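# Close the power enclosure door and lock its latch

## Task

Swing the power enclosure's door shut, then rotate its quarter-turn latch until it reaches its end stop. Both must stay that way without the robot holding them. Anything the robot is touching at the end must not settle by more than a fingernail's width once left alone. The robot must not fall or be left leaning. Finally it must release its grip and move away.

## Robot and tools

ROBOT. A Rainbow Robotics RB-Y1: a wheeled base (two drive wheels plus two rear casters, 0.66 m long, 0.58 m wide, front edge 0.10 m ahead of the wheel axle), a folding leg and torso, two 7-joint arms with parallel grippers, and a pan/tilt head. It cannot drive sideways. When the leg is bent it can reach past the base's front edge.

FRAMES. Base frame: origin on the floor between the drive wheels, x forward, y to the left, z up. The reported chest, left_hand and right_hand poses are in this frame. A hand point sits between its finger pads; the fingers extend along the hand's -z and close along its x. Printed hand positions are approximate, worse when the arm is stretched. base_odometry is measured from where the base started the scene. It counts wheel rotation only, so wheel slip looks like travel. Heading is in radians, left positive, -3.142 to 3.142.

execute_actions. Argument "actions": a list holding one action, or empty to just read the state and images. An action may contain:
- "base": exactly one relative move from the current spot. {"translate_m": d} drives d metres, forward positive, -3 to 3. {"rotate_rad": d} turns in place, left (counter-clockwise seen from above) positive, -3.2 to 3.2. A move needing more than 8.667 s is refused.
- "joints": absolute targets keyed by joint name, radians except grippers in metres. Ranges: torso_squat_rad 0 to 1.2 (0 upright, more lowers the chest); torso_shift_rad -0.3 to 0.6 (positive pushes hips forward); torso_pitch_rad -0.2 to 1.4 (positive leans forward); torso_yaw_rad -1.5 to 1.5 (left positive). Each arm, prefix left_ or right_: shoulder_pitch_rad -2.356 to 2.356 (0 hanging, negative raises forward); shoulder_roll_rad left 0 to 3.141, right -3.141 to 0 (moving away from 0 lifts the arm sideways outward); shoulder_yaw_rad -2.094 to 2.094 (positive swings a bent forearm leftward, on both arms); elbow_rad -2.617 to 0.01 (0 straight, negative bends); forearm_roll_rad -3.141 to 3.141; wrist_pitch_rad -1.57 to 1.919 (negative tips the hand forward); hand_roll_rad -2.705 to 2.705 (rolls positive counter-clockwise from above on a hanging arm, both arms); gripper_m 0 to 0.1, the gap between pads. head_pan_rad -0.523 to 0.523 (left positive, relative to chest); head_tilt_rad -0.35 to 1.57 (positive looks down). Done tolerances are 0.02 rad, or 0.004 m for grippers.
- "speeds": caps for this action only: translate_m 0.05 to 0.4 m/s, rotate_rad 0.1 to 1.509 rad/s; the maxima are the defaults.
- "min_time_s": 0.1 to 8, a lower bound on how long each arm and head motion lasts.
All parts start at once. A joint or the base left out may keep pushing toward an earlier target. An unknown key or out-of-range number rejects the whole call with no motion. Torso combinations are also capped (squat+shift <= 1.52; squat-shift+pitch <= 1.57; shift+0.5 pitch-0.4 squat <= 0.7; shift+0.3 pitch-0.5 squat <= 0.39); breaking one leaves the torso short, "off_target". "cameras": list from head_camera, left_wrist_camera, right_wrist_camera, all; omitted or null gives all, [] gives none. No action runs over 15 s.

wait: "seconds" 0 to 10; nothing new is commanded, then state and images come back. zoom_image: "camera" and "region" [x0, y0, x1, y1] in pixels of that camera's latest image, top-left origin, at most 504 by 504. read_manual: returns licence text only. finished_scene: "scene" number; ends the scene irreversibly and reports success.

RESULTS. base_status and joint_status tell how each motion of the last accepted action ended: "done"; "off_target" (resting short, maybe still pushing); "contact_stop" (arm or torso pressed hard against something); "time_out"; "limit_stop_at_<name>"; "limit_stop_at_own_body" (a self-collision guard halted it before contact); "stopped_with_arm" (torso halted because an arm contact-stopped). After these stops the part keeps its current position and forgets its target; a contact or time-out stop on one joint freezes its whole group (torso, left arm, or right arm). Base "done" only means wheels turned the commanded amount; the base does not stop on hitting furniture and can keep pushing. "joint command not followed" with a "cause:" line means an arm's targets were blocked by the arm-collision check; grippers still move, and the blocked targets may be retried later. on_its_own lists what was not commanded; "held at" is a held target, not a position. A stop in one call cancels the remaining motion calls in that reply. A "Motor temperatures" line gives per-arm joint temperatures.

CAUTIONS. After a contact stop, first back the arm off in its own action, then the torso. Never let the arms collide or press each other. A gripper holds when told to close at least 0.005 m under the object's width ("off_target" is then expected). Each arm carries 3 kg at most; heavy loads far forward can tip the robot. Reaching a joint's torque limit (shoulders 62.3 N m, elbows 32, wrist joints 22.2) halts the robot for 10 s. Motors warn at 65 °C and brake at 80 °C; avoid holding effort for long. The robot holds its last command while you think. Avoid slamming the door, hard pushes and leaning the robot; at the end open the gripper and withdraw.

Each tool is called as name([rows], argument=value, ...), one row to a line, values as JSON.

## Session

execute_actions(actions=[])

Scene clock: 0.00 s.
Motor temperatures (°C, as the motors report them): left_arm=[37 34 34 41 37 42 37] | right_arm=[31 33 32 34 34 38 39]
base_odometry: x=+0.000 y=+0.000 heading=+0.000 (m, m, rad; odometry frame)
base_status: not commanded
joint_positions: torso_squat_rad=+0.350 torso_shift_rad=+0.001 torso_pitch_rad=+0.001 torso_yaw_rad=+0.000 left_shoulder_pitch_rad=+0.024 left_shoulder_roll_rad=+0.008 left_shoulder_yaw_rad=+0.002 left_elbow_rad=-0.265 left_forearm_roll_rad=+0.037 left_wrist_pitch_rad=-0.032 left_hand_roll_rad=+0.027 left_gripper_m=+0.100 right_shoulder_pitch_rad=-0.006 right_shoulder_roll_rad=-0.021 right_shoulder_yaw_rad=-0.039 right_elbow_rad=-0.215 right_forearm_roll_rad=-0.024 right_wrist_pitch_rad=+0.014 right_hand_roll_rad=+0.000 right_gripper_m=+0.100 head_pan_rad=+0.000 head_tilt_rad=+0.401
joint_status: not commanded
chest: x=-0.2269 y=+0.0001 z=+1.2476 quat_wxyz=(+1.000, +0.000, +0.000, +0.000) (m; base frame)
left_hand: x=-0.1088 y=+0.2280 z=+0.5731 quat_wxyz=(+0.990, +0.001, -0.136, +0.036) (m; base frame)
right_hand: x=-0.1215 y=-0.2390 z=+0.5697 quat_wxyz=(+0.994, -0.011, -0.103, -0.029) (m; base frame)
pictures: head_camera, left_wrist_camera, right_wrist_camera
Images, in order (width x height): head_camera 896x504, left_wrist_camera 644x364, right_wrist_camera 644x364.

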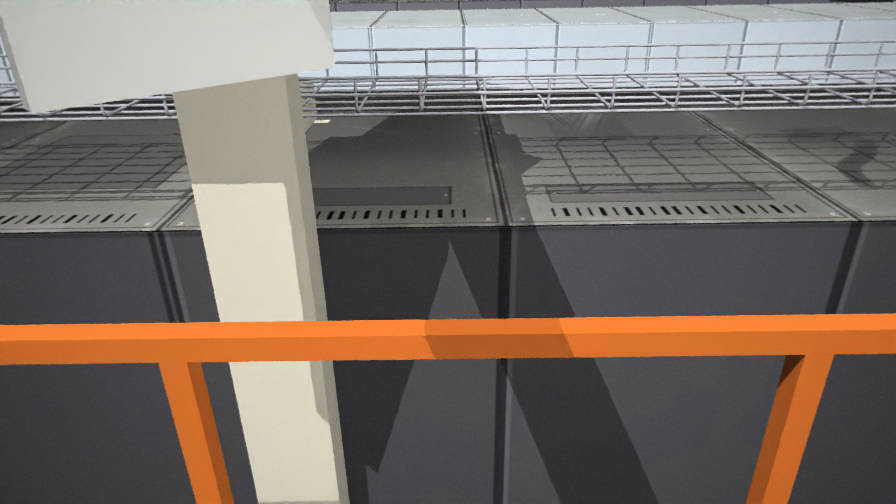

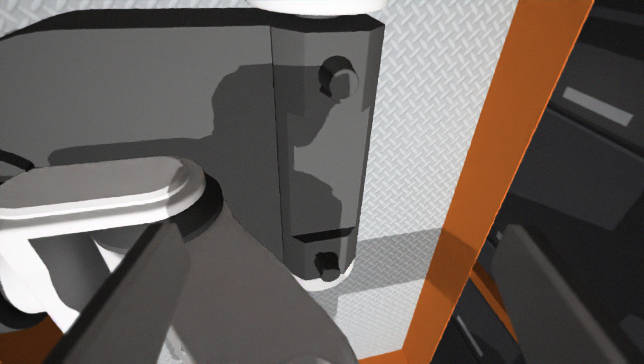

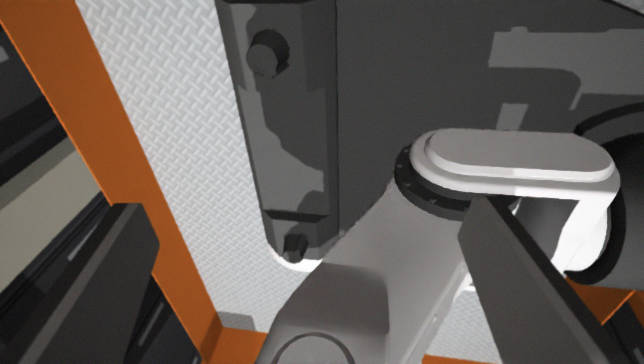

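execute_actions([
  {"joints":{"head_pan_rad":0.35,"head_tilt_rad":0}},
], cameras=["head_camera"])

execute_actions([
  {"joints":{"torso_shift_rad":-0.15,"left_elbow_rad":-2.3,"left_wrist_pitch_rad":1.427,"left_shoulder_pitch_rad":0.3,"left_shoulder_roll_rad":0.2}},
], cameras=["head_camera"])

Scene clock: 1.50 s.
Motor temperatures (°C, as the motors report them): left_arm=[37 34 34 41 37 42 37] | right_arm=[31 33 32 34 34 38 39]
base_odometry: x=+0.000 y=+0.000 heading=+0.000 (m, m, rad; odometry frame)
base_status: not commanded
joint_positions: torso_squat_rad=+0.350 torso_shift_rad=+0.001 torso_pitch_rad=+0.001 torso_yaw_rad=+0.000 left_shoulder_pitch_rad=+0.024 left_shoulder_roll_rad=+0.008 left_shoulder_yaw_rad=+0.002 left_elbow_rad=-0.265 left_forearm_roll_rad=+0.037 left_wrist_pitch_rad=-0.032 left_hand_roll_rad=+0.027 left_gripper_m=+0.100 right_shoulder_pitch_rad=-0.006 right_shoulder_roll_rad=-0.021 right_shoulder_yaw_rad=-0.039 right_elbow_rad=-0.215 right_forearm_roll_rad=-0.024 right_wrist_pitch_rad=+0.014 right_hand_roll_rad=+0.000 right_gripper_m=+0.100 head_pan_rad=+0.350 head_tilt_rad=+0.000
joint_status: all done
chest: x=-0.2269 y=+0.0001 z=+1.2476 quat_wxyz=(+1.000, +0.000, +0.000, +0.000) (m; base frame)
left_hand: x=-0.1088 y=+0.2280 z=+0.5731 quat_wxyz=(+0.990, +0.001, -0.136, +0.036) (m; base frame)
right_hand: x=-0.1215 y=-0.2390 z=+0.5697 quat_wxyz=(+0.994, -0.011, -0.103, -0.029) (m; base frame)
pictures: head_camera
Images, in order (width x height): head_camera 896x504.

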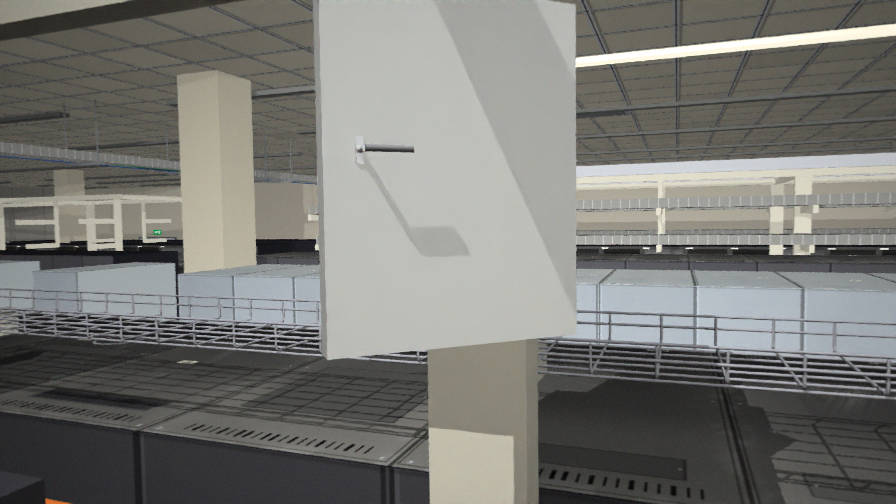

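Scene clock: 4.20 s.
Motor temperatures (°C, as the motors report them): left_arm=[37 34 34 41 37 42 37] | right_arm=[31 33 32 34 34 38 39]
base_odometry: x=+0.000 y=+0.000 heading=+0.000 (m, m, rad; odometry frame)
base_status: not commanded
joint_positions: torso_squat_rad=+0.350 torso_shift_rad=-0.150 torso_pitch_rad=+0.001 torso_yaw_rad=+0.000 left_shoulder_pitch_rad=+0.300 left_shoulder_roll_rad=+0.200 left_shoulder_yaw_rad=+0.002 left_elbow_rad=-2.300 left_forearm_roll_rad=+0.037 left_wrist_pitch_rad=+1.427 left_hand_roll_rad=+0.027 left_gripper_m=+0.100 right_shoulder_pitch_rad=-0.006 right_shoulder_roll_rad=-0.021 right_shoulder_yaw_rad=-0.039 right_elbow_rad=-0.215 right_forearm_roll_rad=-0.024 right_wrist_pitch_rad=+0.014 right_hand_roll_rad=+0.000 right_gripper_m=+0.100 head_pan_rad=+0.350 head_tilt_rad=+0.000
joint_status: all done
chest: x=-0.3261 y=+0.0001 z=+1.2402 quat_wxyz=(+1.000, +0.000, +0.000, +0.000) (m; base frame)
left_hand: x=-0.0062 y=+0.3060 z=+0.9426 quat_wxyz=(+0.955, +0.084, -0.286, +0.003) (m; base frame)
right_hand: x=-0.2206 y=-0.2390 z=+0.5623 quat_wxyz=(+0.994, -0.011, -0.103, -0.029) (m; base frame)
pictures: head_camera
Images, in order (width x height): head_camera 896x504.

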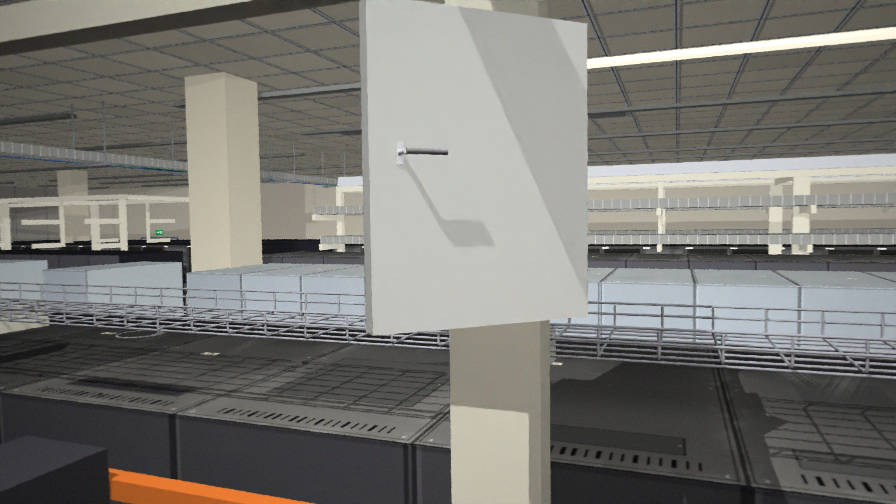

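execute_actions([
  {"joints":{"left_shoulder_pitch_rad":-1.205,"left_shoulder_roll_rad":0.847,"left_shoulder_yaw_rad":0.4,"left_forearm_roll_rad":0.589,"left_hand_roll_rad":0,"left_gripper_m":0.05,"torso_squat_rad":0.28}},
], cameras=[])

execute_actions([
  {"base":{"translate_m":0.05},"joints":{"left_elbow_rad":-1.587,"torso_yaw_rad":-0.1,"torso_shift_rad":-0.1,"left_forearm_roll_rad":0.489}},
])

Scene clock: 7.97 s.
Motor temperatures (°C, as the motors report them): left_arm=[37 34 34 41 37 42 37] | right_arm=[31 33 32 34 34 38 39]
base_odometry: x=+0.000 y=+0.000 heading=+0.000 (m, m, rad; odometry frame)
base_status: not commanded
joint_positions: torso_squat_rad=+0.280 torso_shift_rad=-0.150 torso_pitch_rad=+0.001 torso_yaw_rad=+0.000 left_shoulder_pitch_rad=-1.205 left_shoulder_roll_rad=+0.847 left_shoulder_yaw_rad=+0.400 left_elbow_rad=-2.300 left_forearm_roll_rad=+0.589 left_wrist_pitch_rad=+1.427 left_hand_roll_rad=+0.000 left_gripper_m=+0.050 right_shoulder_pitch_rad=-0.006 right_shoulder_roll_rad=-0.021 right_shoulder_yaw_rad=-0.039 right_elbow_rad=-0.215 right_forearm_roll_rad=-0.024 right_wrist_pitch_rad=+0.014 right_hand_roll_rad=+0.000 right_gripper_m=+0.100 head_pan_rad=+0.350 head_tilt_rad=+0.000
joint_status: all done
chest: x=-0.3283 y=+0.0001 z=+1.2551 quat_wxyz=(+1.000, +0.000, +0.000, +0.000) (m; base frame)
left_hand: x=+0.0068 y=+0.2544 z=+1.6804 quat_wxyz=(+0.457, +0.117, -0.867, -0.157) (m; base frame)
right_hand: x=-0.2229 y=-0.2390 z=+0.5772 quat_wxyz=(+0.994, -0.011, -0.103, -0.029) (m; base frame)
pictures: none
No camera images: the call's "cameras" was empty. Leave "cameras" out to get every camera's image.

Scene clock: 9.30 s.
Motor temperatures (°C, as the motors report them): left_arm=[37 34 34 41 37 42 37] | right_arm=[31 33 32 34 34 38 39]
base_odometry: x=+0.050 y=+0.000 heading=+0.001 (m, m, rad; odometry frame)
base_status: done
joint_positions: torso_squat_rad=+0.280 torso_shift_rad=-0.100 torso_pitch_rad=+0.001 torso_yaw_rad=-0.100 left_shoulder_pitch_rad=-1.205 left_shoulder_roll_rad=+0.847 left_shoulder_yaw_rad=+0.400 left_elbow_rad=-1.587 left_forearm_roll_rad=+0.489 left_wrist_pitch_rad=+1.427 left_hand_roll_rad=+0.000 left_gripper_m=+0.050 right_shoulder_pitch_rad=-0.006 right_shoulder_roll_rad=-0.021 right_shoulder_yaw_rad=-0.039 right_elbow_rad=-0.215 right_forearm_roll_rad=-0.024 right_wrist_pitch_rad=+0.014 right_hand_roll_rad=+0.000 right_gripper_m=+0.100 head_pan_rad=+0.350 head_tilt_rad=+0.000
joint_status: all done
chest: x=-0.2948 y=+0.0001 z=+1.2593 quat_wxyz=(+0.999, +0.000, +0.001, -0.050) (m; base frame)
left_hand: x=+0.2669 y=+0.3584 z=+1.5832 quat_wxyz=(+0.707, +0.006, -0.707, -0.007) (m; base frame)
right_hand: x=-0.2139 y=-0.2484 z=+0.5815 quat_wxyz=(+0.991, -0.016, -0.103, -0.079) (m; base frame)
pictures: head_camera, left_wrist_camera, right_wrist_camera
Images, in order (width x height): head_camera 896x504, left_wrist_camera 644x364, right_wrist_camera 644x364.

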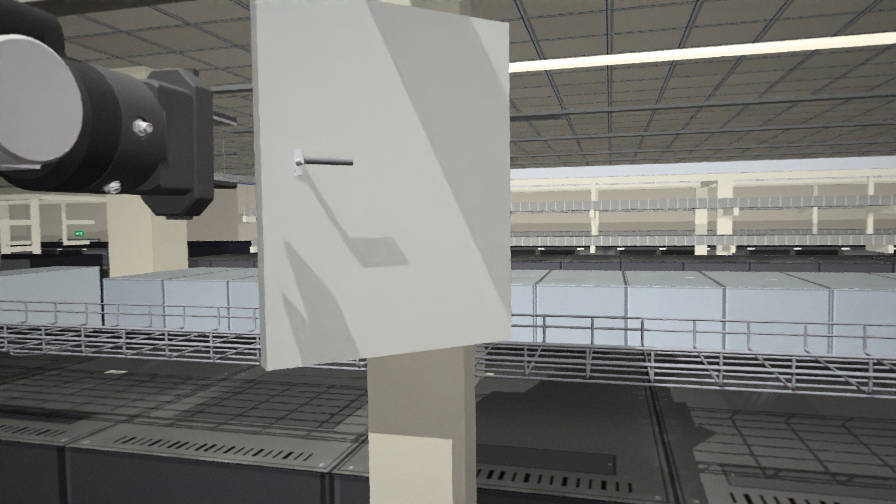

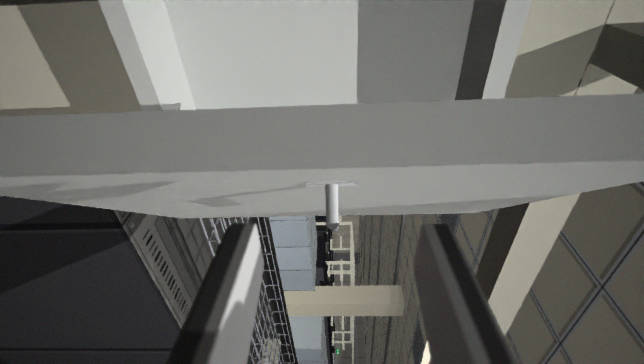

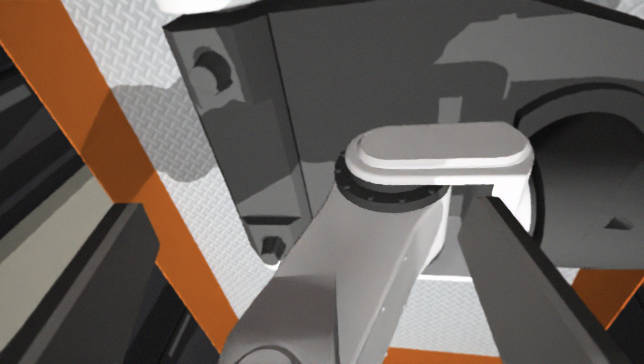

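execute_actions([
  {"joints":{"torso_yaw_rad":-0.2,"torso_shift_rad":-0.12,"torso_squat_rad":0.272,"head_pan_rad":0.5}},
], cameras=[])

execute_actions([
  {"joints":{"torso_shift_rad":0.05,"torso_squat_rad":0.294}},
], cameras=["head_camera","left_wrist_camera"])

Scene clock: 10.83 s.
Motor temperatures (°C, as the motors report them): left_arm=[37 34 34 41 37 42 37] | right_arm=[31 33 32 34 34 38 39]
base_odometry: x=+0.050 y=+0.000 heading=+0.001 (m, m, rad; odometry frame)
base_status: not commanded
joint_positions: torso_squat_rad=+0.272 torso_shift_rad=-0.120 torso_pitch_rad=+0.001 torso_yaw_rad=-0.200 left_shoulder_pitch_rad=-1.205 left_shoulder_roll_rad=+0.847 left_shoulder_yaw_rad=+0.400 left_elbow_rad=-1.587 left_forearm_roll_rad=+0.489 left_wrist_pitch_rad=+1.427 left_hand_roll_rad=+0.000 left_gripper_m=+0.050 right_shoulder_pitch_rad=-0.006 right_shoulder_roll_rad=-0.021 right_shoulder_yaw_rad=-0.039 right_elbow_rad=-0.215 right_forearm_roll_rad=-0.024 right_wrist_pitch_rad=+0.014 right_hand_roll_rad=+0.000 right_gripper_m=+0.100 head_pan_rad=+0.500 head_tilt_rad=+0.000
joint_status: all done
chest: x=-0.3085 y=+0.0001 z=+1.2593 quat_wxyz=(+0.995, +0.000, +0.000, -0.100) (m; base frame)
left_hand: x=+0.2860 y=+0.3005 z=+1.5835 quat_wxyz=(+0.705, -0.029, -0.707, -0.042) (m; base frame)
right_hand: x=-0.2527 y=-0.2553 z=+0.5815 quat_wxyz=(+0.986, -0.021, -0.102, -0.128) (m; base frame)
pictures: none
No camera images: the call's "cameras" was empty. Leave "cameras" out to get every camera's image.

Scene clock: 12.77 s.
Motor temperatures (°C, as the motors report them): left_arm=[37 34 34 41 37 42 37] | right_arm=[31 33 32 34 34 38 39]
base_odometry: x=+0.050 y=+0.000 heading=+0.001 (m, m, rad; odometry frame)
base_status: not commanded
joint_positions: torso_squat_rad=+0.294 torso_shift_rad=+0.050 torso_pitch_rad=+0.001 torso_yaw_rad=-0.200 left_shoulder_pitch_rad=-1.205 left_shoulder_roll_rad=+0.847 left_shoulder_yaw_rad=+0.400 left_elbow_rad=-1.587 left_forearm_roll_rad=+0.489 left_wrist_pitch_rad=+1.427 left_hand_roll_rad=+0.000 left_gripper_m=+0.050 right_shoulder_pitch_rad=-0.006 right_shoulder_roll_rad=-0.021 right_shoulder_yaw_rad=-0.039 right_elbow_rad=-0.215 right_forearm_roll_rad=-0.024 right_wrist_pitch_rad=+0.014 right_hand_roll_rad=+0.000 right_gripper_m=+0.100 head_pan_rad=+0.500 head_tilt_rad=+0.000
joint_status: all done
chest: x=-0.1942 y=+0.0001 z=+1.2591 quat_wxyz=(+0.995, +0.000, +0.001, -0.100) (m; base frame)
left_hand: x=+0.4005 y=+0.3005 z=+1.5830 quat_wxyz=(+0.706, -0.029, -0.707, -0.042) (m; base frame)
right_hand: x=-0.1386 y=-0.2553 z=+0.5812 quat_wxyz=(+0.986, -0.021, -0.102, -0.128) (m; base frame)
pictures: head_camera, left_wrist_camera
Images, in order (width x height): head_camera 896x504, left_wrist_camera 644x364.

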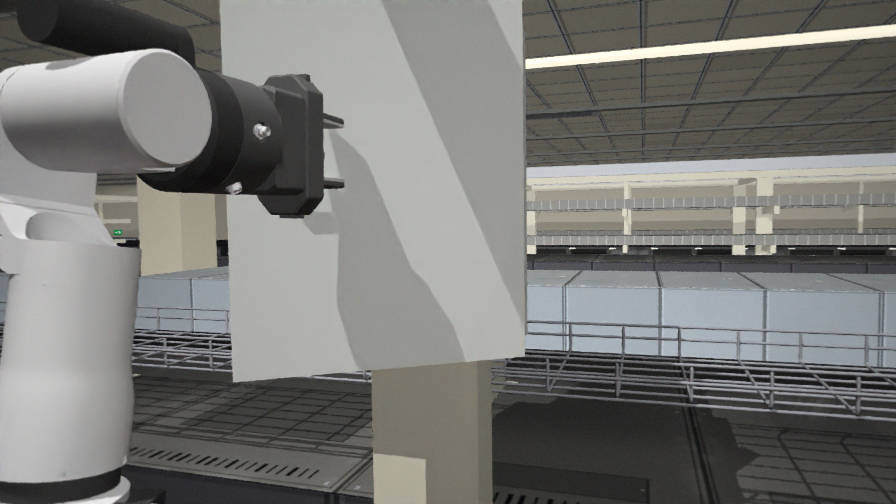

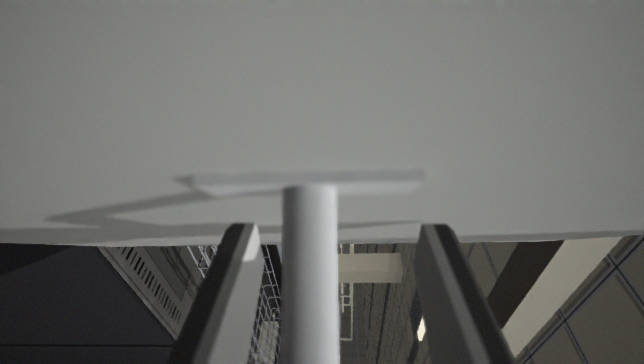

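execute_actions([
  {"base":{"translate_m":0.05},"speeds":{"translate_m":0.05},"joints":{"torso_yaw_rad":-0.12,"torso_shift_rad":0.12,"torso_squat_rad":0.28,"left_forearm_roll_rad":0.469},"min_time_s":1},
])

Scene clock: 14.83 s.
Motor temperatures (°C, as the motors report them): left_arm=[37 34 34 41 37 42 37] | right_arm=[31 33 32 34 34 38 39]
base_odometry: x=+0.100 y=+0.000 heading=+0.000 (m, m, rad; odometry frame)
base_status: done
joint_positions: torso_squat_rad=+0.280 torso_shift_rad=+0.120 torso_pitch_rad=+0.001 torso_yaw_rad=-0.120 left_shoulder_pitch_rad=-1.205 left_shoulder_roll_rad=+0.847 left_shoulder_yaw_rad=+0.400 left_elbow_rad=-1.587 left_forearm_roll_rad=+0.469 left_wrist_pitch_rad=+1.427 left_hand_roll_rad=+0.000 left_gripper_m=+0.050 right_shoulder_pitch_rad=-0.006 right_shoulder_roll_rad=-0.021 right_shoulder_yaw_rad=-0.039 right_elbow_rad=-0.215 right_forearm_roll_rad=-0.024 right_wrist_pitch_rad=+0.014 right_hand_roll_rad=+0.000 right_gripper_m=+0.100 head_pan_rad=+0.500 head_tilt_rad=+0.000
joint_status: all done
chest: x=-0.1472 y=+0.0001 z=+1.2578 quat_wxyz=(+0.998, +0.000, +0.000, -0.060) (m; base frame)
left_hand: x=+0.4215 y=+0.3516 z=+1.5820 quat_wxyz=(+0.707, +0.007, -0.708, -0.008) (m; base frame)
right_hand: x=-0.0712 y=-0.2500 z=+0.5800 quat_wxyz=(+0.991, -0.017, -0.102, -0.089) (m; base frame)
pictures: head_camera, left_wrist_camera, right_wrist_camera
Images, in order (width x height): head_camera 896x504, left_wrist_camera 644x364, right_wrist_camera 644x364.

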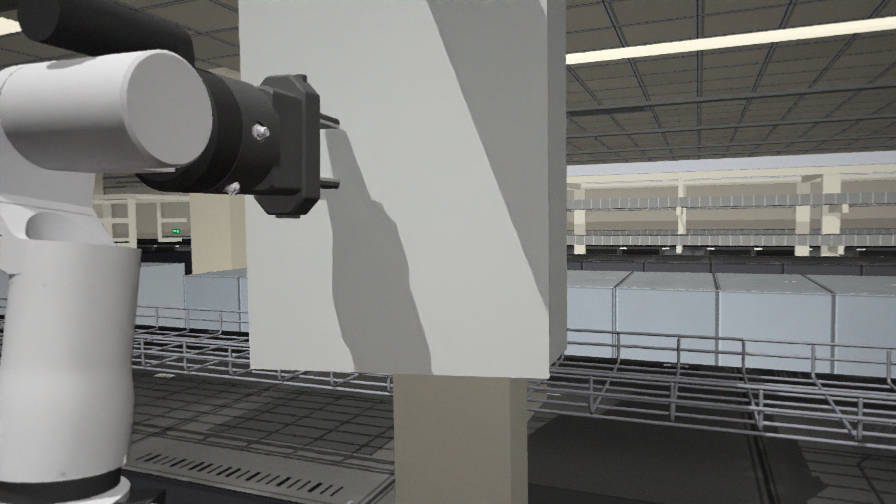

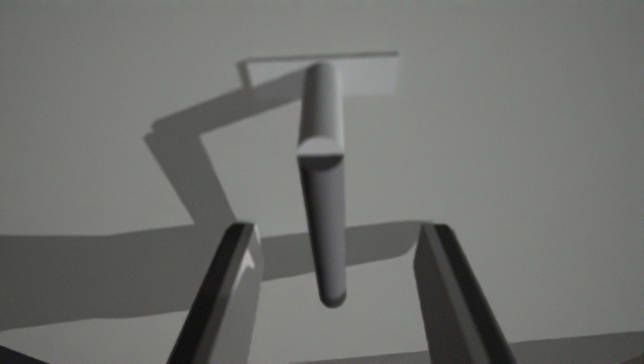

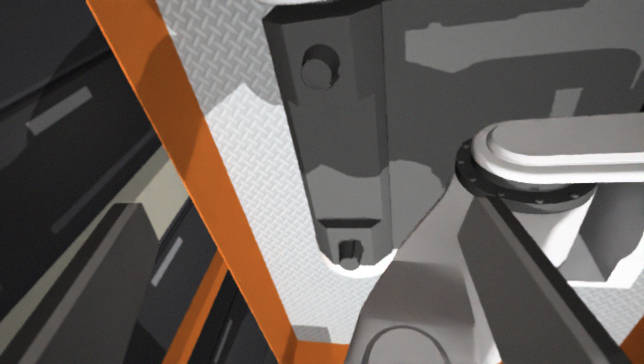

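execute_actions([
  {"joints":{"torso_yaw_rad":-0.05,"torso_shift_rad":0.175,"torso_squat_rad":0.25,"left_forearm_roll_rad":0.539},"min_time_s":0.6},
], cameras=["head_camera","left_wrist_camera"])

Scene clock: 16.60 s.
Motor temperatures (°C, as the motors report them): left_arm=[37 34 34 41 37 42 37] | right_arm=[31 33 32 34 34 38 39]
base_odometry: x=+0.100 y=+0.000 heading=+0.000 (m, m, rad; odometry frame)
base_status: not commanded
joint_positions: torso_squat_rad=+0.250 torso_shift_rad=+0.175 torso_pitch_rad=+0.001 torso_yaw_rad=-0.050 left_shoulder_pitch_rad=-1.205 left_shoulder_roll_rad=+0.847 left_shoulder_yaw_rad=+0.400 left_elbow_rad=-1.587 left_forearm_roll_rad=+0.539 left_wrist_pitch_rad=+1.427 left_hand_roll_rad=+0.000 left_gripper_m=+0.050 right_shoulder_pitch_rad=-0.006 right_shoulder_roll_rad=-0.021 right_shoulder_yaw_rad=-0.039 right_elbow_rad=-0.215 right_forearm_roll_rad=-0.024 right_wrist_pitch_rad=+0.014 right_hand_roll_rad=+0.000 right_gripper_m=+0.100 head_pan_rad=+0.500 head_tilt_rad=+0.000
joint_status: all done
chest: x=-0.1096 y=+0.0001 z=+1.2578 quat_wxyz=(+1.000, +0.000, +0.000, -0.025) (m; base frame)
left_hand: x=+0.4337 y=+0.3745 z=+1.5817 quat_wxyz=(+0.707, +0.004, -0.707, -0.004) (m; base frame)
right_hand: x=-0.0164 y=-0.2440 z=+0.5799 quat_wxyz=(+0.993, -0.013, -0.103, -0.054) (m; base frame)
pictures: head_camera, left_wrist_camera
Images, in order (width x height): head_camera 896x504, left_wrist_camera 644x364.

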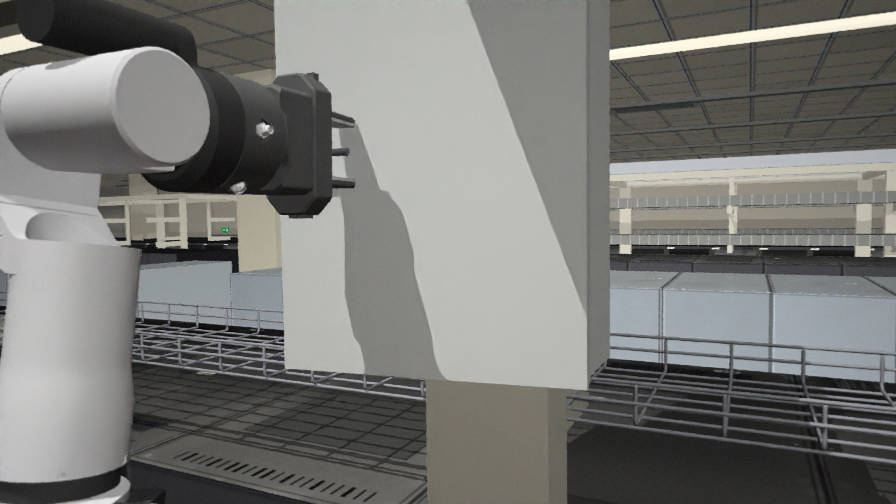

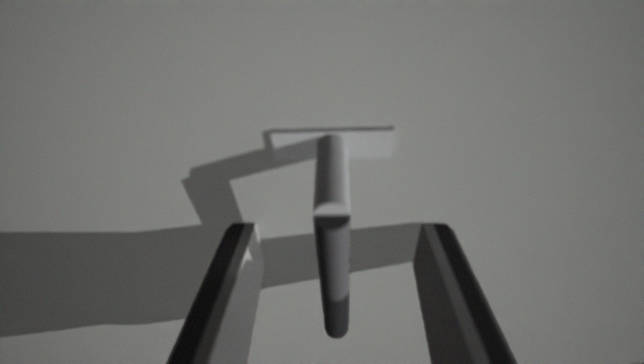

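execute_actions([
  {"joints":{"torso_shift_rad":0.193,"torso_squat_rad":0.237}},
], cameras=["head_camera","left_wrist_camera"])

Scene clock: 17.77 s.
Motor temperatures (°C, as the motors report them): left_arm=[37 34 34 41 37 42 37] | right_arm=[31 33 32 34 34 38 39]
base_odometry: x=+0.100 y=+0.000 heading=+0.000 (m, m, rad; odometry frame)
base_status: not commanded
joint_positions: torso_squat_rad=+0.237 torso_shift_rad=+0.193 torso_pitch_rad=+0.001 torso_yaw_rad=-0.050 left_shoulder_pitch_rad=-1.205 left_shoulder_roll_rad=+0.847 left_shoulder_yaw_rad=+0.400 left_elbow_rad=-1.587 left_forearm_roll_rad=+0.539 left_wrist_pitch_rad=+1.427 left_hand_roll_rad=+0.000 left_gripper_m=+0.050 right_shoulder_pitch_rad=-0.006 right_shoulder_roll_rad=-0.021 right_shoulder_yaw_rad=-0.039 right_elbow_rad=-0.215 right_forearm_roll_rad=-0.024 right_wrist_pitch_rad=+0.014 right_hand_roll_rad=+0.000 right_gripper_m=+0.100 head_pan_rad=+0.500 head_tilt_rad=+0.000
joint_status: all done
chest: x=-0.0972 y=+0.0001 z=+1.2577 quat_wxyz=(+1.000, +0.000, +0.000, -0.025) (m; base frame)
left_hand: x=+0.4461 y=+0.3746 z=+1.5816 quat_wxyz=(+0.707, +0.004, -0.707, -0.004) (m; base frame)
right_hand: x=-0.0040 y=-0.2440 z=+0.5799 quat_wxyz=(+0.993, -0.013, -0.103, -0.054) (m; base frame)
pictures: head_camera, left_wrist_camera
Images, in order (width x height): head_camera 896x504, left_wrist_camera 644x364.

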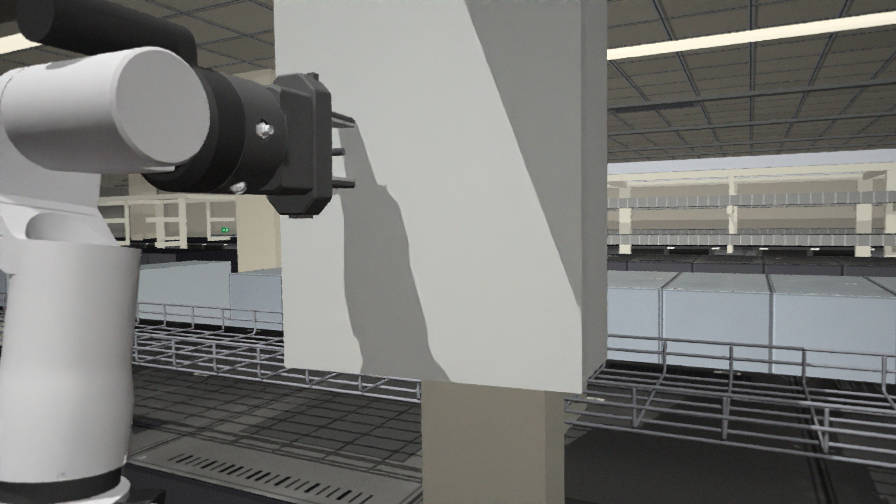

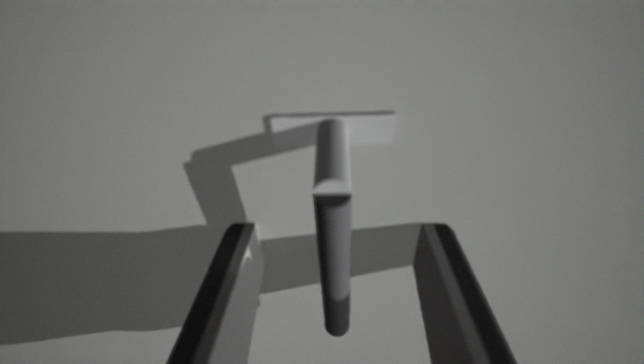

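Still moving.

execute_actions([
  {"joints":{"torso_shift_rad":0.212,"torso_squat_rad":0.22}},
], cameras=["head_camera","left_wrist_camera"])

Scene clock: 18.83 s.
Motor temperatures (°C, as the motors report them): left_arm=[37 34 34 41 37 42 37] | right_arm=[31 33 32 34 34 38 39]
base_odometry: x=+0.100 y=+0.000 heading=+0.000 (m, m, rad; odometry frame)
base_status: not commanded
joint_positions: torso_squat_rad=+0.220 torso_shift_rad=+0.212 torso_pitch_rad=+0.001 torso_yaw_rad=-0.050 left_shoulder_pitch_rad=-1.205 left_shoulder_roll_rad=+0.847 left_shoulder_yaw_rad=+0.400 left_elbow_rad=-1.587 left_forearm_roll_rad=+0.539 left_wrist_pitch_rad=+1.427 left_hand_roll_rad=+0.000 left_gripper_m=+0.050 right_shoulder_pitch_rad=-0.006 right_shoulder_roll_rad=-0.021 right_shoulder_yaw_rad=-0.039 right_elbow_rad=-0.215 right_forearm_roll_rad=-0.024 right_wrist_pitch_rad=+0.014 right_hand_roll_rad=+0.000 right_gripper_m=+0.100 head_pan_rad=+0.500 head_tilt_rad=+0.000
joint_status: all done
chest: x=-0.0840 y=+0.0001 z=+1.2578 quat_wxyz=(+1.000, +0.000, +0.000, -0.025) (m; base frame)
left_hand: x=+0.4593 y=+0.3746 z=+1.5817 quat_wxyz=(+0.707, +0.004, -0.707, -0.004) (m; base frame)
right_hand: x=+0.0093 y=-0.2440 z=+0.5799 quat_wxyz=(+0.993, -0.013, -0.103, -0.054) (m; base frame)
pictures: head_camera, left_wrist_camera
Images, in order (width x height): head_camera 896x504, left_wrist_camera 644x364.

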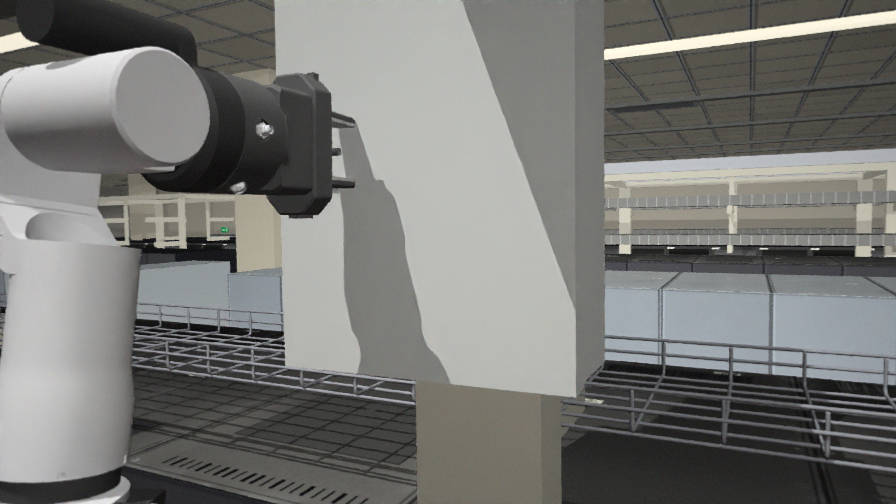

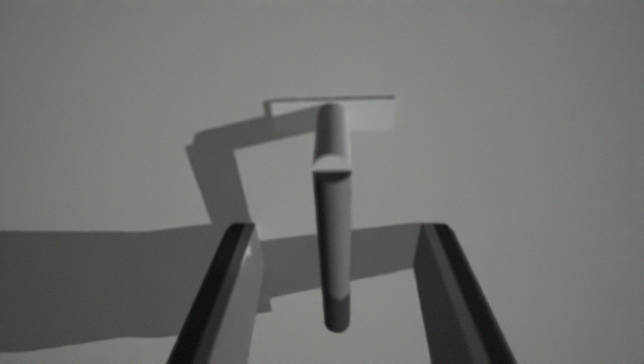

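execute_actions([
  {"base":{"translate_m":0.03},"speeds":{"translate_m":0.05},"joints":{"torso_yaw_rad":-0.015,"left_forearm_roll_rad":0.574},"min_time_s":0.8},
])

Scene clock: 20.53 s.
Motor temperatures (°C, as the motors report them): left_arm=[37 34 34 41 37 42 37] | right_arm=[31 33 32 34 34 38 39]
base_odometry: x=+0.129 y=+0.000 heading=+0.000 (m, m, rad; odometry frame)
base_status: done
joint_positions: torso_squat_rad=+0.221 torso_shift_rad=+0.210 torso_pitch_rad=-0.003 torso_yaw_rad=-0.014 left_shoulder_pitch_rad=-1.205 left_shoulder_roll_rad=+0.849 left_shoulder_yaw_rad=+0.401 left_elbow_rad=-1.589 left_forearm_roll_rad=+0.574 left_wrist_pitch_rad=+1.429 left_hand_roll_rad=+0.000 left_gripper_m=+0.051 right_shoulder_pitch_rad=-0.006 right_shoulder_roll_rad=-0.020 right_shoulder_yaw_rad=-0.039 right_elbow_rad=-0.215 right_forearm_roll_rad=-0.024 right_wrist_pitch_rad=+0.014 right_hand_roll_rad=+0.000 right_gripper_m=+0.100 head_pan_rad=+0.500 head_tilt_rad=+0.000
joint_status: all done
chest: x=-0.0865 y=+0.0003 z=+1.2580 quat_wxyz=(+1.000, +0.000, -0.001, -0.007) (m; base frame)
left_hand: x=+0.4406 y=+0.3873 z=+1.5843 quat_wxyz=(+0.705, +0.004, -0.709, -0.001) (m; base frame)
right_hand: x=+0.0181 y=-0.2405 z=+0.5806 quat_wxyz=(+0.994, -0.011, -0.105, -0.036) (m; base frame)
pictures: head_camera, left_wrist_camera, right_wrist_camera
Images, in order (width x height): head_camera 896x504, left_wrist_camera 644x364, right_wrist_camera 644x364.

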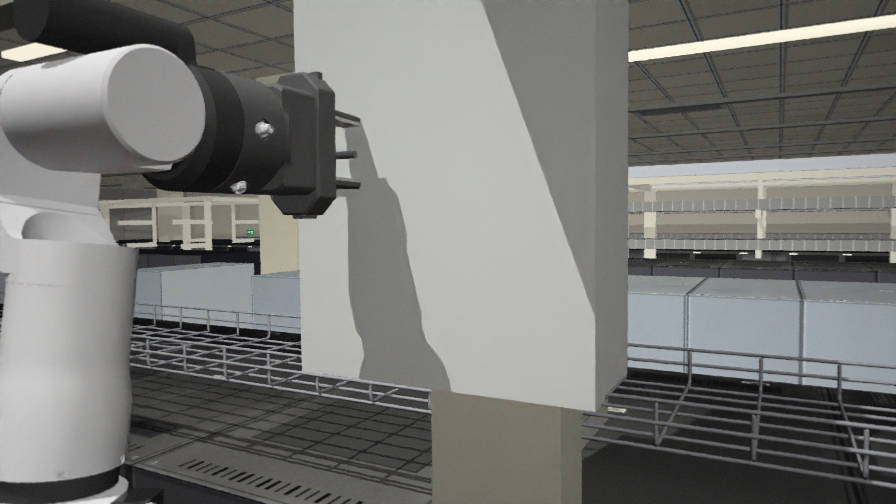

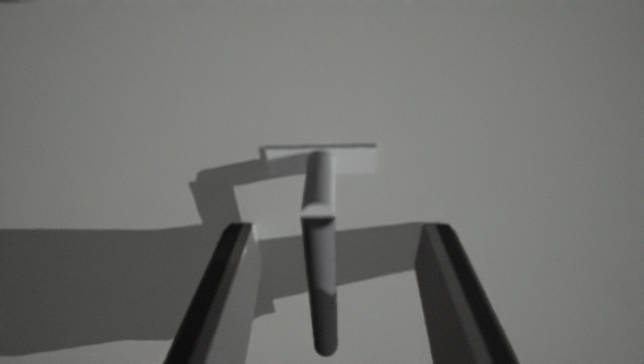

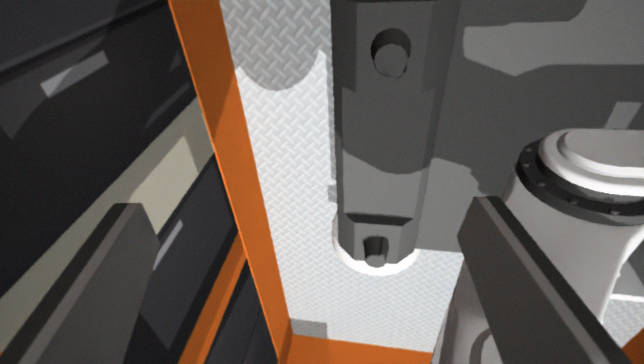

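Shut. Ease off and set the diagonal grip.

execute_actions([
  {"joints":{"torso_shift_rad":0.195,"torso_squat_rad":0.24,"left_hand_roll_rad":-0.72},"min_time_s":1},
], cameras=["left_wrist_camera"])

execute_actions([
  {"joints":{"left_gripper_m":0.027}},
], cameras=["head_camera","left_wrist_camera"])

Scene clock: 22.30 s.
Motor temperatures (°C, as the motors report them): left_arm=[37 34 34 41 37 42 37] | right_arm=[31 33 32 34 34 38 39]
base_odometry: x=+0.129 y=+0.000 heading=-0.001 (m, m, rad; odometry frame)
base_status: not commanded
joint_positions: torso_squat_rad=+0.240 torso_shift_rad=+0.195 torso_pitch_rad=+0.001 torso_yaw_rad=-0.015 left_shoulder_pitch_rad=-1.205 left_shoulder_roll_rad=+0.847 left_shoulder_yaw_rad=+0.400 left_elbow_rad=-1.587 left_forearm_roll_rad=+0.574 left_wrist_pitch_rad=+1.427 left_hand_roll_rad=-0.720 left_gripper_m=+0.050 right_shoulder_pitch_rad=-0.006 right_shoulder_roll_rad=-0.020 right_shoulder_yaw_rad=-0.039 right_elbow_rad=-0.215 right_forearm_roll_rad=-0.024 right_wrist_pitch_rad=+0.014 right_hand_roll_rad=+0.000 right_gripper_m=+0.100 head_pan_rad=+0.500 head_tilt_rad=+0.000
joint_status: all done
chest: x=-0.0961 y=+0.0002 z=+1.2570 quat_wxyz=(+1.000, +0.000, +0.000, -0.007) (m; base frame)
left_hand: x=+0.4335 y=+0.3857 z=+1.5813 quat_wxyz=(+0.661, +0.251, -0.661, -0.251) (m; base frame)
right_hand: x=+0.0058 y=-0.2405 z=+0.5792 quat_wxyz=(+0.994, -0.011, -0.103, -0.037) (m; base frame)
pictures: left_wrist_camera
Images, in order (width x height): left_wrist_camera 644x364.

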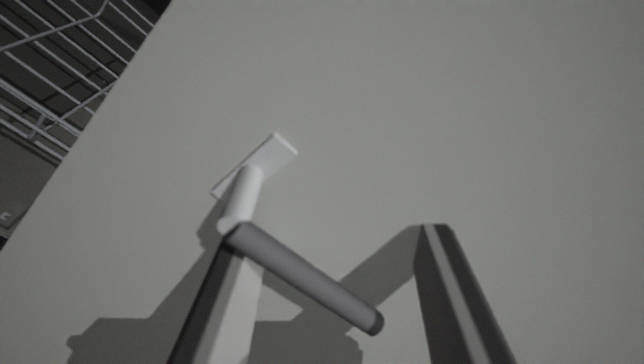

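Scene clock: 23.07 s.
Motor temperatures (°C, as the motors report them): left_arm=[37 34 34 41 37 42 37] | right_arm=[31 33 32 34 34 38 39]
base_odometry: x=+0.129 y=+0.000 heading=-0.001 (m, m, rad; odometry frame)
base_status: not commanded
joint_positions: torso_squat_rad=+0.240 torso_shift_rad=+0.195 torso_pitch_rad=+0.001 torso_yaw_rad=-0.015 left_shoulder_pitch_rad=-1.205 left_shoulder_roll_rad=+0.847 left_shoulder_yaw_rad=+0.400 left_elbow_rad=-1.587 left_forearm_roll_rad=+0.574 left_wrist_pitch_rad=+1.427 left_hand_roll_rad=-0.720 left_gripper_m=+0.028 right_shoulder_pitch_rad=-0.006 right_shoulder_roll_rad=-0.020 right_shoulder_yaw_rad=-0.039 right_elbow_rad=-0.215 right_forearm_roll_rad=-0.024 right_wrist_pitch_rad=+0.014 right_hand_roll_rad=+0.000 right_gripper_m=+0.100 head_pan_rad=+0.500 head_tilt_rad=+0.000
joint_status: all done
chest: x=-0.0961 y=+0.0002 z=+1.2570 quat_wxyz=(+1.000, +0.000, +0.000, -0.007) (m; base frame)
left_hand: x=+0.4337 y=+0.3860 z=+1.5808 quat_wxyz=(+0.661, +0.251, -0.661, -0.251) (m; base frame)
right_hand: x=+0.0058 y=-0.2405 z=+0.5792 quat_wxyz=(+0.994, -0.011, -0.103, -0.037) (m; base frame)
pictures: head_camera, left_wrist_camera
Images, in order (width x height): head_camera 896x504, left_wrist_camera 644x364.

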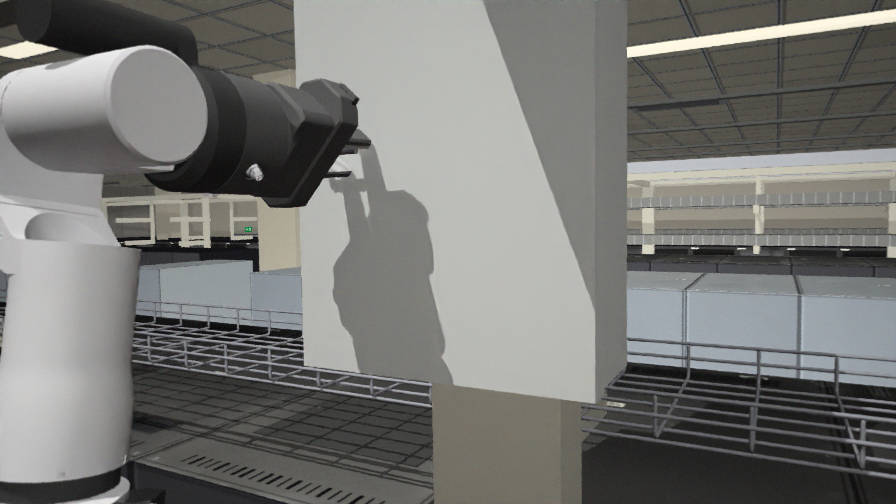

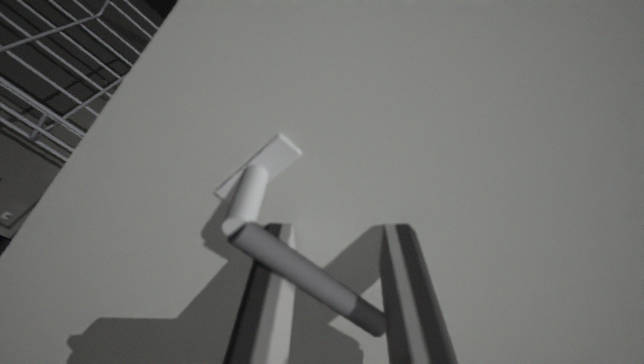

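execute_actions([
  {"joints":{"left_gripper_m":0,"torso_squat_rad":0.272,"left_hand_roll_rad":-0.95},"min_time_s":1.2},
], cameras=["left_wrist_camera"])

Scene clock: 25.07 s.
Motor temperatures (°C, as the motors report them): left_arm=[37 34 34 41 37 42 37] | right_arm=[31 33 32 34 34 38 39]
base_odometry: x=+0.129 y=+0.000 heading=-0.001 (m, m, rad; odometry frame)
base_status: not commanded
joint_positions: torso_squat_rad=+0.272 torso_shift_rad=+0.195 torso_pitch_rad=+0.001 torso_yaw_rad=-0.015 left_shoulder_pitch_rad=-1.204 left_shoulder_roll_rad=+0.847 left_shoulder_yaw_rad=+0.400 left_elbow_rad=-1.586 left_forearm_roll_rad=+0.574 left_wrist_pitch_rad=+1.428 left_hand_roll_rad=-0.949 left_gripper_m=+0.024 right_shoulder_pitch_rad=-0.006 right_shoulder_roll_rad=-0.020 right_shoulder_yaw_rad=-0.039 right_elbow_rad=-0.215 right_forearm_roll_rad=-0.024 right_wrist_pitch_rad=+0.014 right_hand_roll_rad=+0.000 right_gripper_m=+0.100 head_pan_rad=+0.500 head_tilt_rad=+0.000
joint_status: left_gripper_m off_target (ended at +0.024, target +0.000); the others done
chest: x=-0.0970 y=+0.0003 z=+1.2514 quat_wxyz=(+1.000, +0.000, +0.000, -0.007) (m; base frame)
left_hand: x=+0.4334 y=+0.3861 z=+1.5740 quat_wxyz=(+0.629, +0.325, -0.627, -0.325) (m; base frame)
right_hand: x=+0.0047 y=-0.2406 z=+0.5736 quat_wxyz=(+0.994, -0.011, -0.103, -0.037) (m; base frame)
pictures: left_wrist_camera
Images, in order (width x height): left_wrist_camera 644x364.

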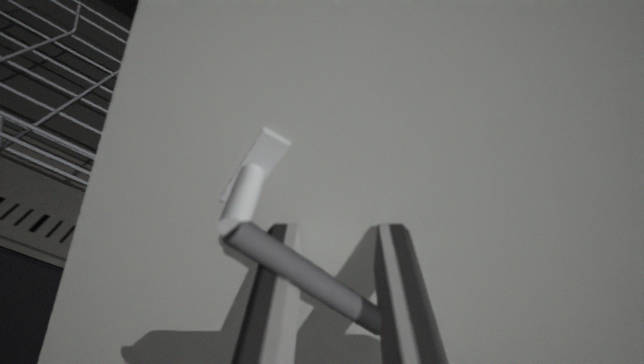

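execute_actions([
  {"joints":{"torso_squat_rad":0.312,"torso_yaw_rad":-0.011,"torso_shift_rad":0.199,"left_hand_roll_rad":-1.22},"min_time_s":1},
], cameras=[])

execute_actions([
  {"joints":{"torso_squat_rad":0.338,"torso_yaw_rad":-0.001,"torso_shift_rad":0.207,"left_hand_roll_rad":-1.52},"min_time_s":1},
], cameras=[])

execute_actions([
  {"joints":{"torso_squat_rad":0.355,"torso_yaw_rad":0.011,"torso_shift_rad":0.216,"left_hand_roll_rad":-1.82},"min_time_s":1},
], cameras=["left_wrist_camera","head_camera"])

Scene clock: 27.90 s.
Motor temperatures (°C, as the motors report them): left_arm=[37 34 34 41 37 42 37] | right_arm=[31 33 32 34 34 38 39]
base_odometry: x=+0.129 y=+0.000 heading=-0.001 (m, m, rad; odometry frame)
base_status: not commanded
joint_positions: torso_squat_rad=+0.312 torso_shift_rad=+0.199 torso_pitch_rad=+0.001 torso_yaw_rad=-0.011 left_shoulder_pitch_rad=-1.203 left_shoulder_roll_rad=+0.847 left_shoulder_yaw_rad=+0.400 left_elbow_rad=-1.586 left_forearm_roll_rad=+0.574 left_wrist_pitch_rad=+1.428 left_hand_roll_rad=-1.219 left_gripper_m=+0.024 right_shoulder_pitch_rad=-0.006 right_shoulder_roll_rad=-0.020 right_shoulder_yaw_rad=-0.039 right_elbow_rad=-0.215 right_forearm_roll_rad=-0.024 right_wrist_pitch_rad=+0.014 right_hand_roll_rad=+0.000 right_gripper_m=+0.100 head_pan_rad=+0.500 head_tilt_rad=+0.000
joint_status: all done
chest: x=-0.0960 y=+0.0004 z=+1.2430 quat_wxyz=(+1.000, +0.000, +0.000, -0.005) (m; base frame)
left_hand: x=+0.4329 y=+0.3887 z=+1.5652 quat_wxyz=(+0.581, +0.407, -0.577, -0.406) (m; base frame)
right_hand: x=+0.0067 y=-0.2402 z=+0.5652 quat_wxyz=(+0.994, -0.011, -0.103, -0.035) (m; base frame)
pictures: none
No camera images: the call's "cameras" was empty. Leave "cameras" out to get every camera's image.

Scene clock: 29.17 s.
Motor temperatures (°C, as the motors report them): left_arm=[38 34 34 41 37 42 37] | right_arm=[31 33 32 34 34 38 39]
base_odometry: x=+0.129 y=+0.000 heading=-0.001 (m, m, rad; odometry frame)
base_status: not commanded
joint_positions: torso_squat_rad=+0.338 torso_shift_rad=+0.207 torso_pitch_rad=+0.001 torso_yaw_rad=-0.001 left_shoulder_pitch_rad=-1.202 left_shoulder_roll_rad=+0.847 left_shoulder_yaw_rad=+0.400 left_elbow_rad=-1.585 left_forearm_roll_rad=+0.574 left_wrist_pitch_rad=+1.428 left_hand_roll_rad=-1.519 left_gripper_m=+0.024 right_shoulder_pitch_rad=-0.006 right_shoulder_roll_rad=-0.020 right_shoulder_yaw_rad=-0.039 right_elbow_rad=-0.215 right_forearm_roll_rad=-0.024 right_wrist_pitch_rad=+0.014 right_hand_roll_rad=+0.000 right_gripper_m=+0.100 head_pan_rad=+0.500 head_tilt_rad=+0.000
joint_status: all done
chest: x=-0.0919 y=+0.0006 z=+1.2362 quat_wxyz=(+1.000, +0.000, +0.001, +0.000) (m; base frame)
left_hand: x=+0.4335 y=+0.3945 z=+1.5575 quat_wxyz=(+0.517, +0.491, -0.506, -0.486) (m; base frame)
right_hand: x=+0.0131 y=-0.2392 z=+0.5585 quat_wxyz=(+0.994, -0.011, -0.103, -0.030) (m; base frame)
pictures: none
No camera images: the call's "cameras" was empty. Leave "cameras" out to get every camera's image.

Scene clock: 30.43 s.
Motor temperatures (°C, as the motors report them): left_arm=[38 34 34 41 37 43 37] | right_arm=[31 33 32 34 34 38 39]
base_odometry: x=+0.129 y=+0.000 heading=-0.001 (m, m, rad; odometry frame)
base_status: not commanded
joint_positions: torso_squat_rad=+0.355 torso_shift_rad=+0.216 torso_pitch_rad=+0.001 torso_yaw_rad=+0.011 left_shoulder_pitch_rad=-1.201 left_shoulder_roll_rad=+0.847 left_shoulder_yaw_rad=+0.400 left_elbow_rad=-1.585 left_forearm_roll_rad=+0.573 left_wrist_pitch_rad=+1.429 left_hand_roll_rad=-1.819 left_gripper_m=+0.024 right_shoulder_pitch_rad=-0.006 right_shoulder_roll_rad=-0.020 right_shoulder_yaw_rad=-0.039 right_elbow_rad=-0.215 right_forearm_roll_rad=-0.024 right_wrist_pitch_rad=+0.014 right_hand_roll_rad=+0.000 right_gripper_m=+0.100 head_pan_rad=+0.500 head_tilt_rad=+0.000
joint_status: all done
chest: x=-0.0869 y=+0.0008 z=+1.2310 quat_wxyz=(+1.000, -0.001, +0.001, +0.006) (m; base frame)
left_hand: x=+0.4337 y=+0.4017 z=+1.5517 quat_wxyz=(+0.442, +0.563, -0.423, -0.555) (m; base frame)
right_hand: x=+0.0210 y=-0.2379 z=+0.5534 quat_wxyz=(+0.994, -0.011, -0.103, -0.024) (m; base frame)
pictures: head_camera, left_wrist_camera
Images, in order (width x height): head_camera 896x504, left_wrist_camera 644x364.

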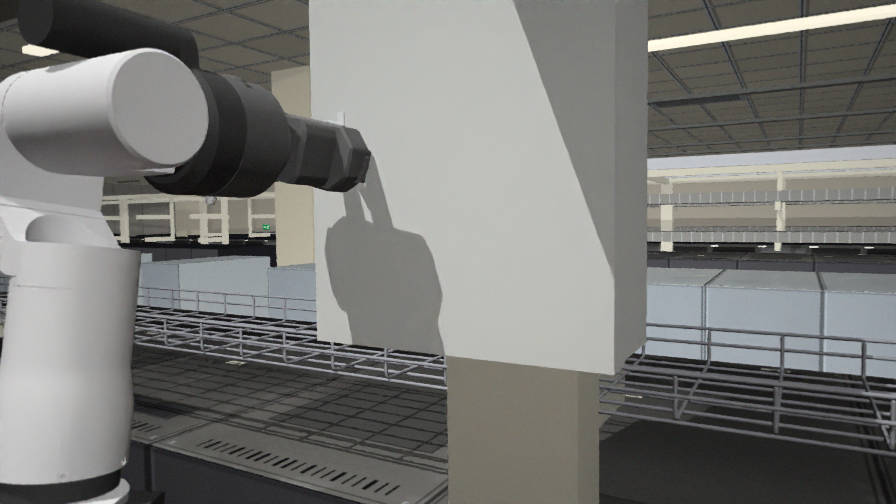

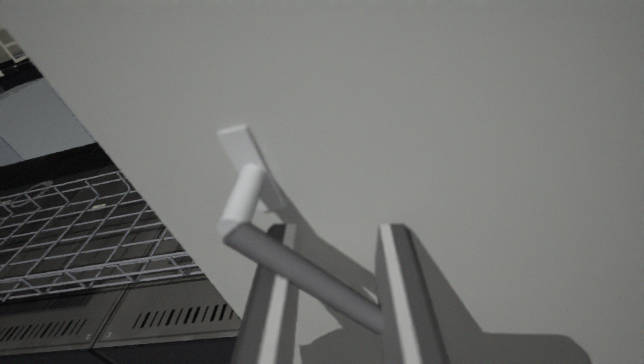

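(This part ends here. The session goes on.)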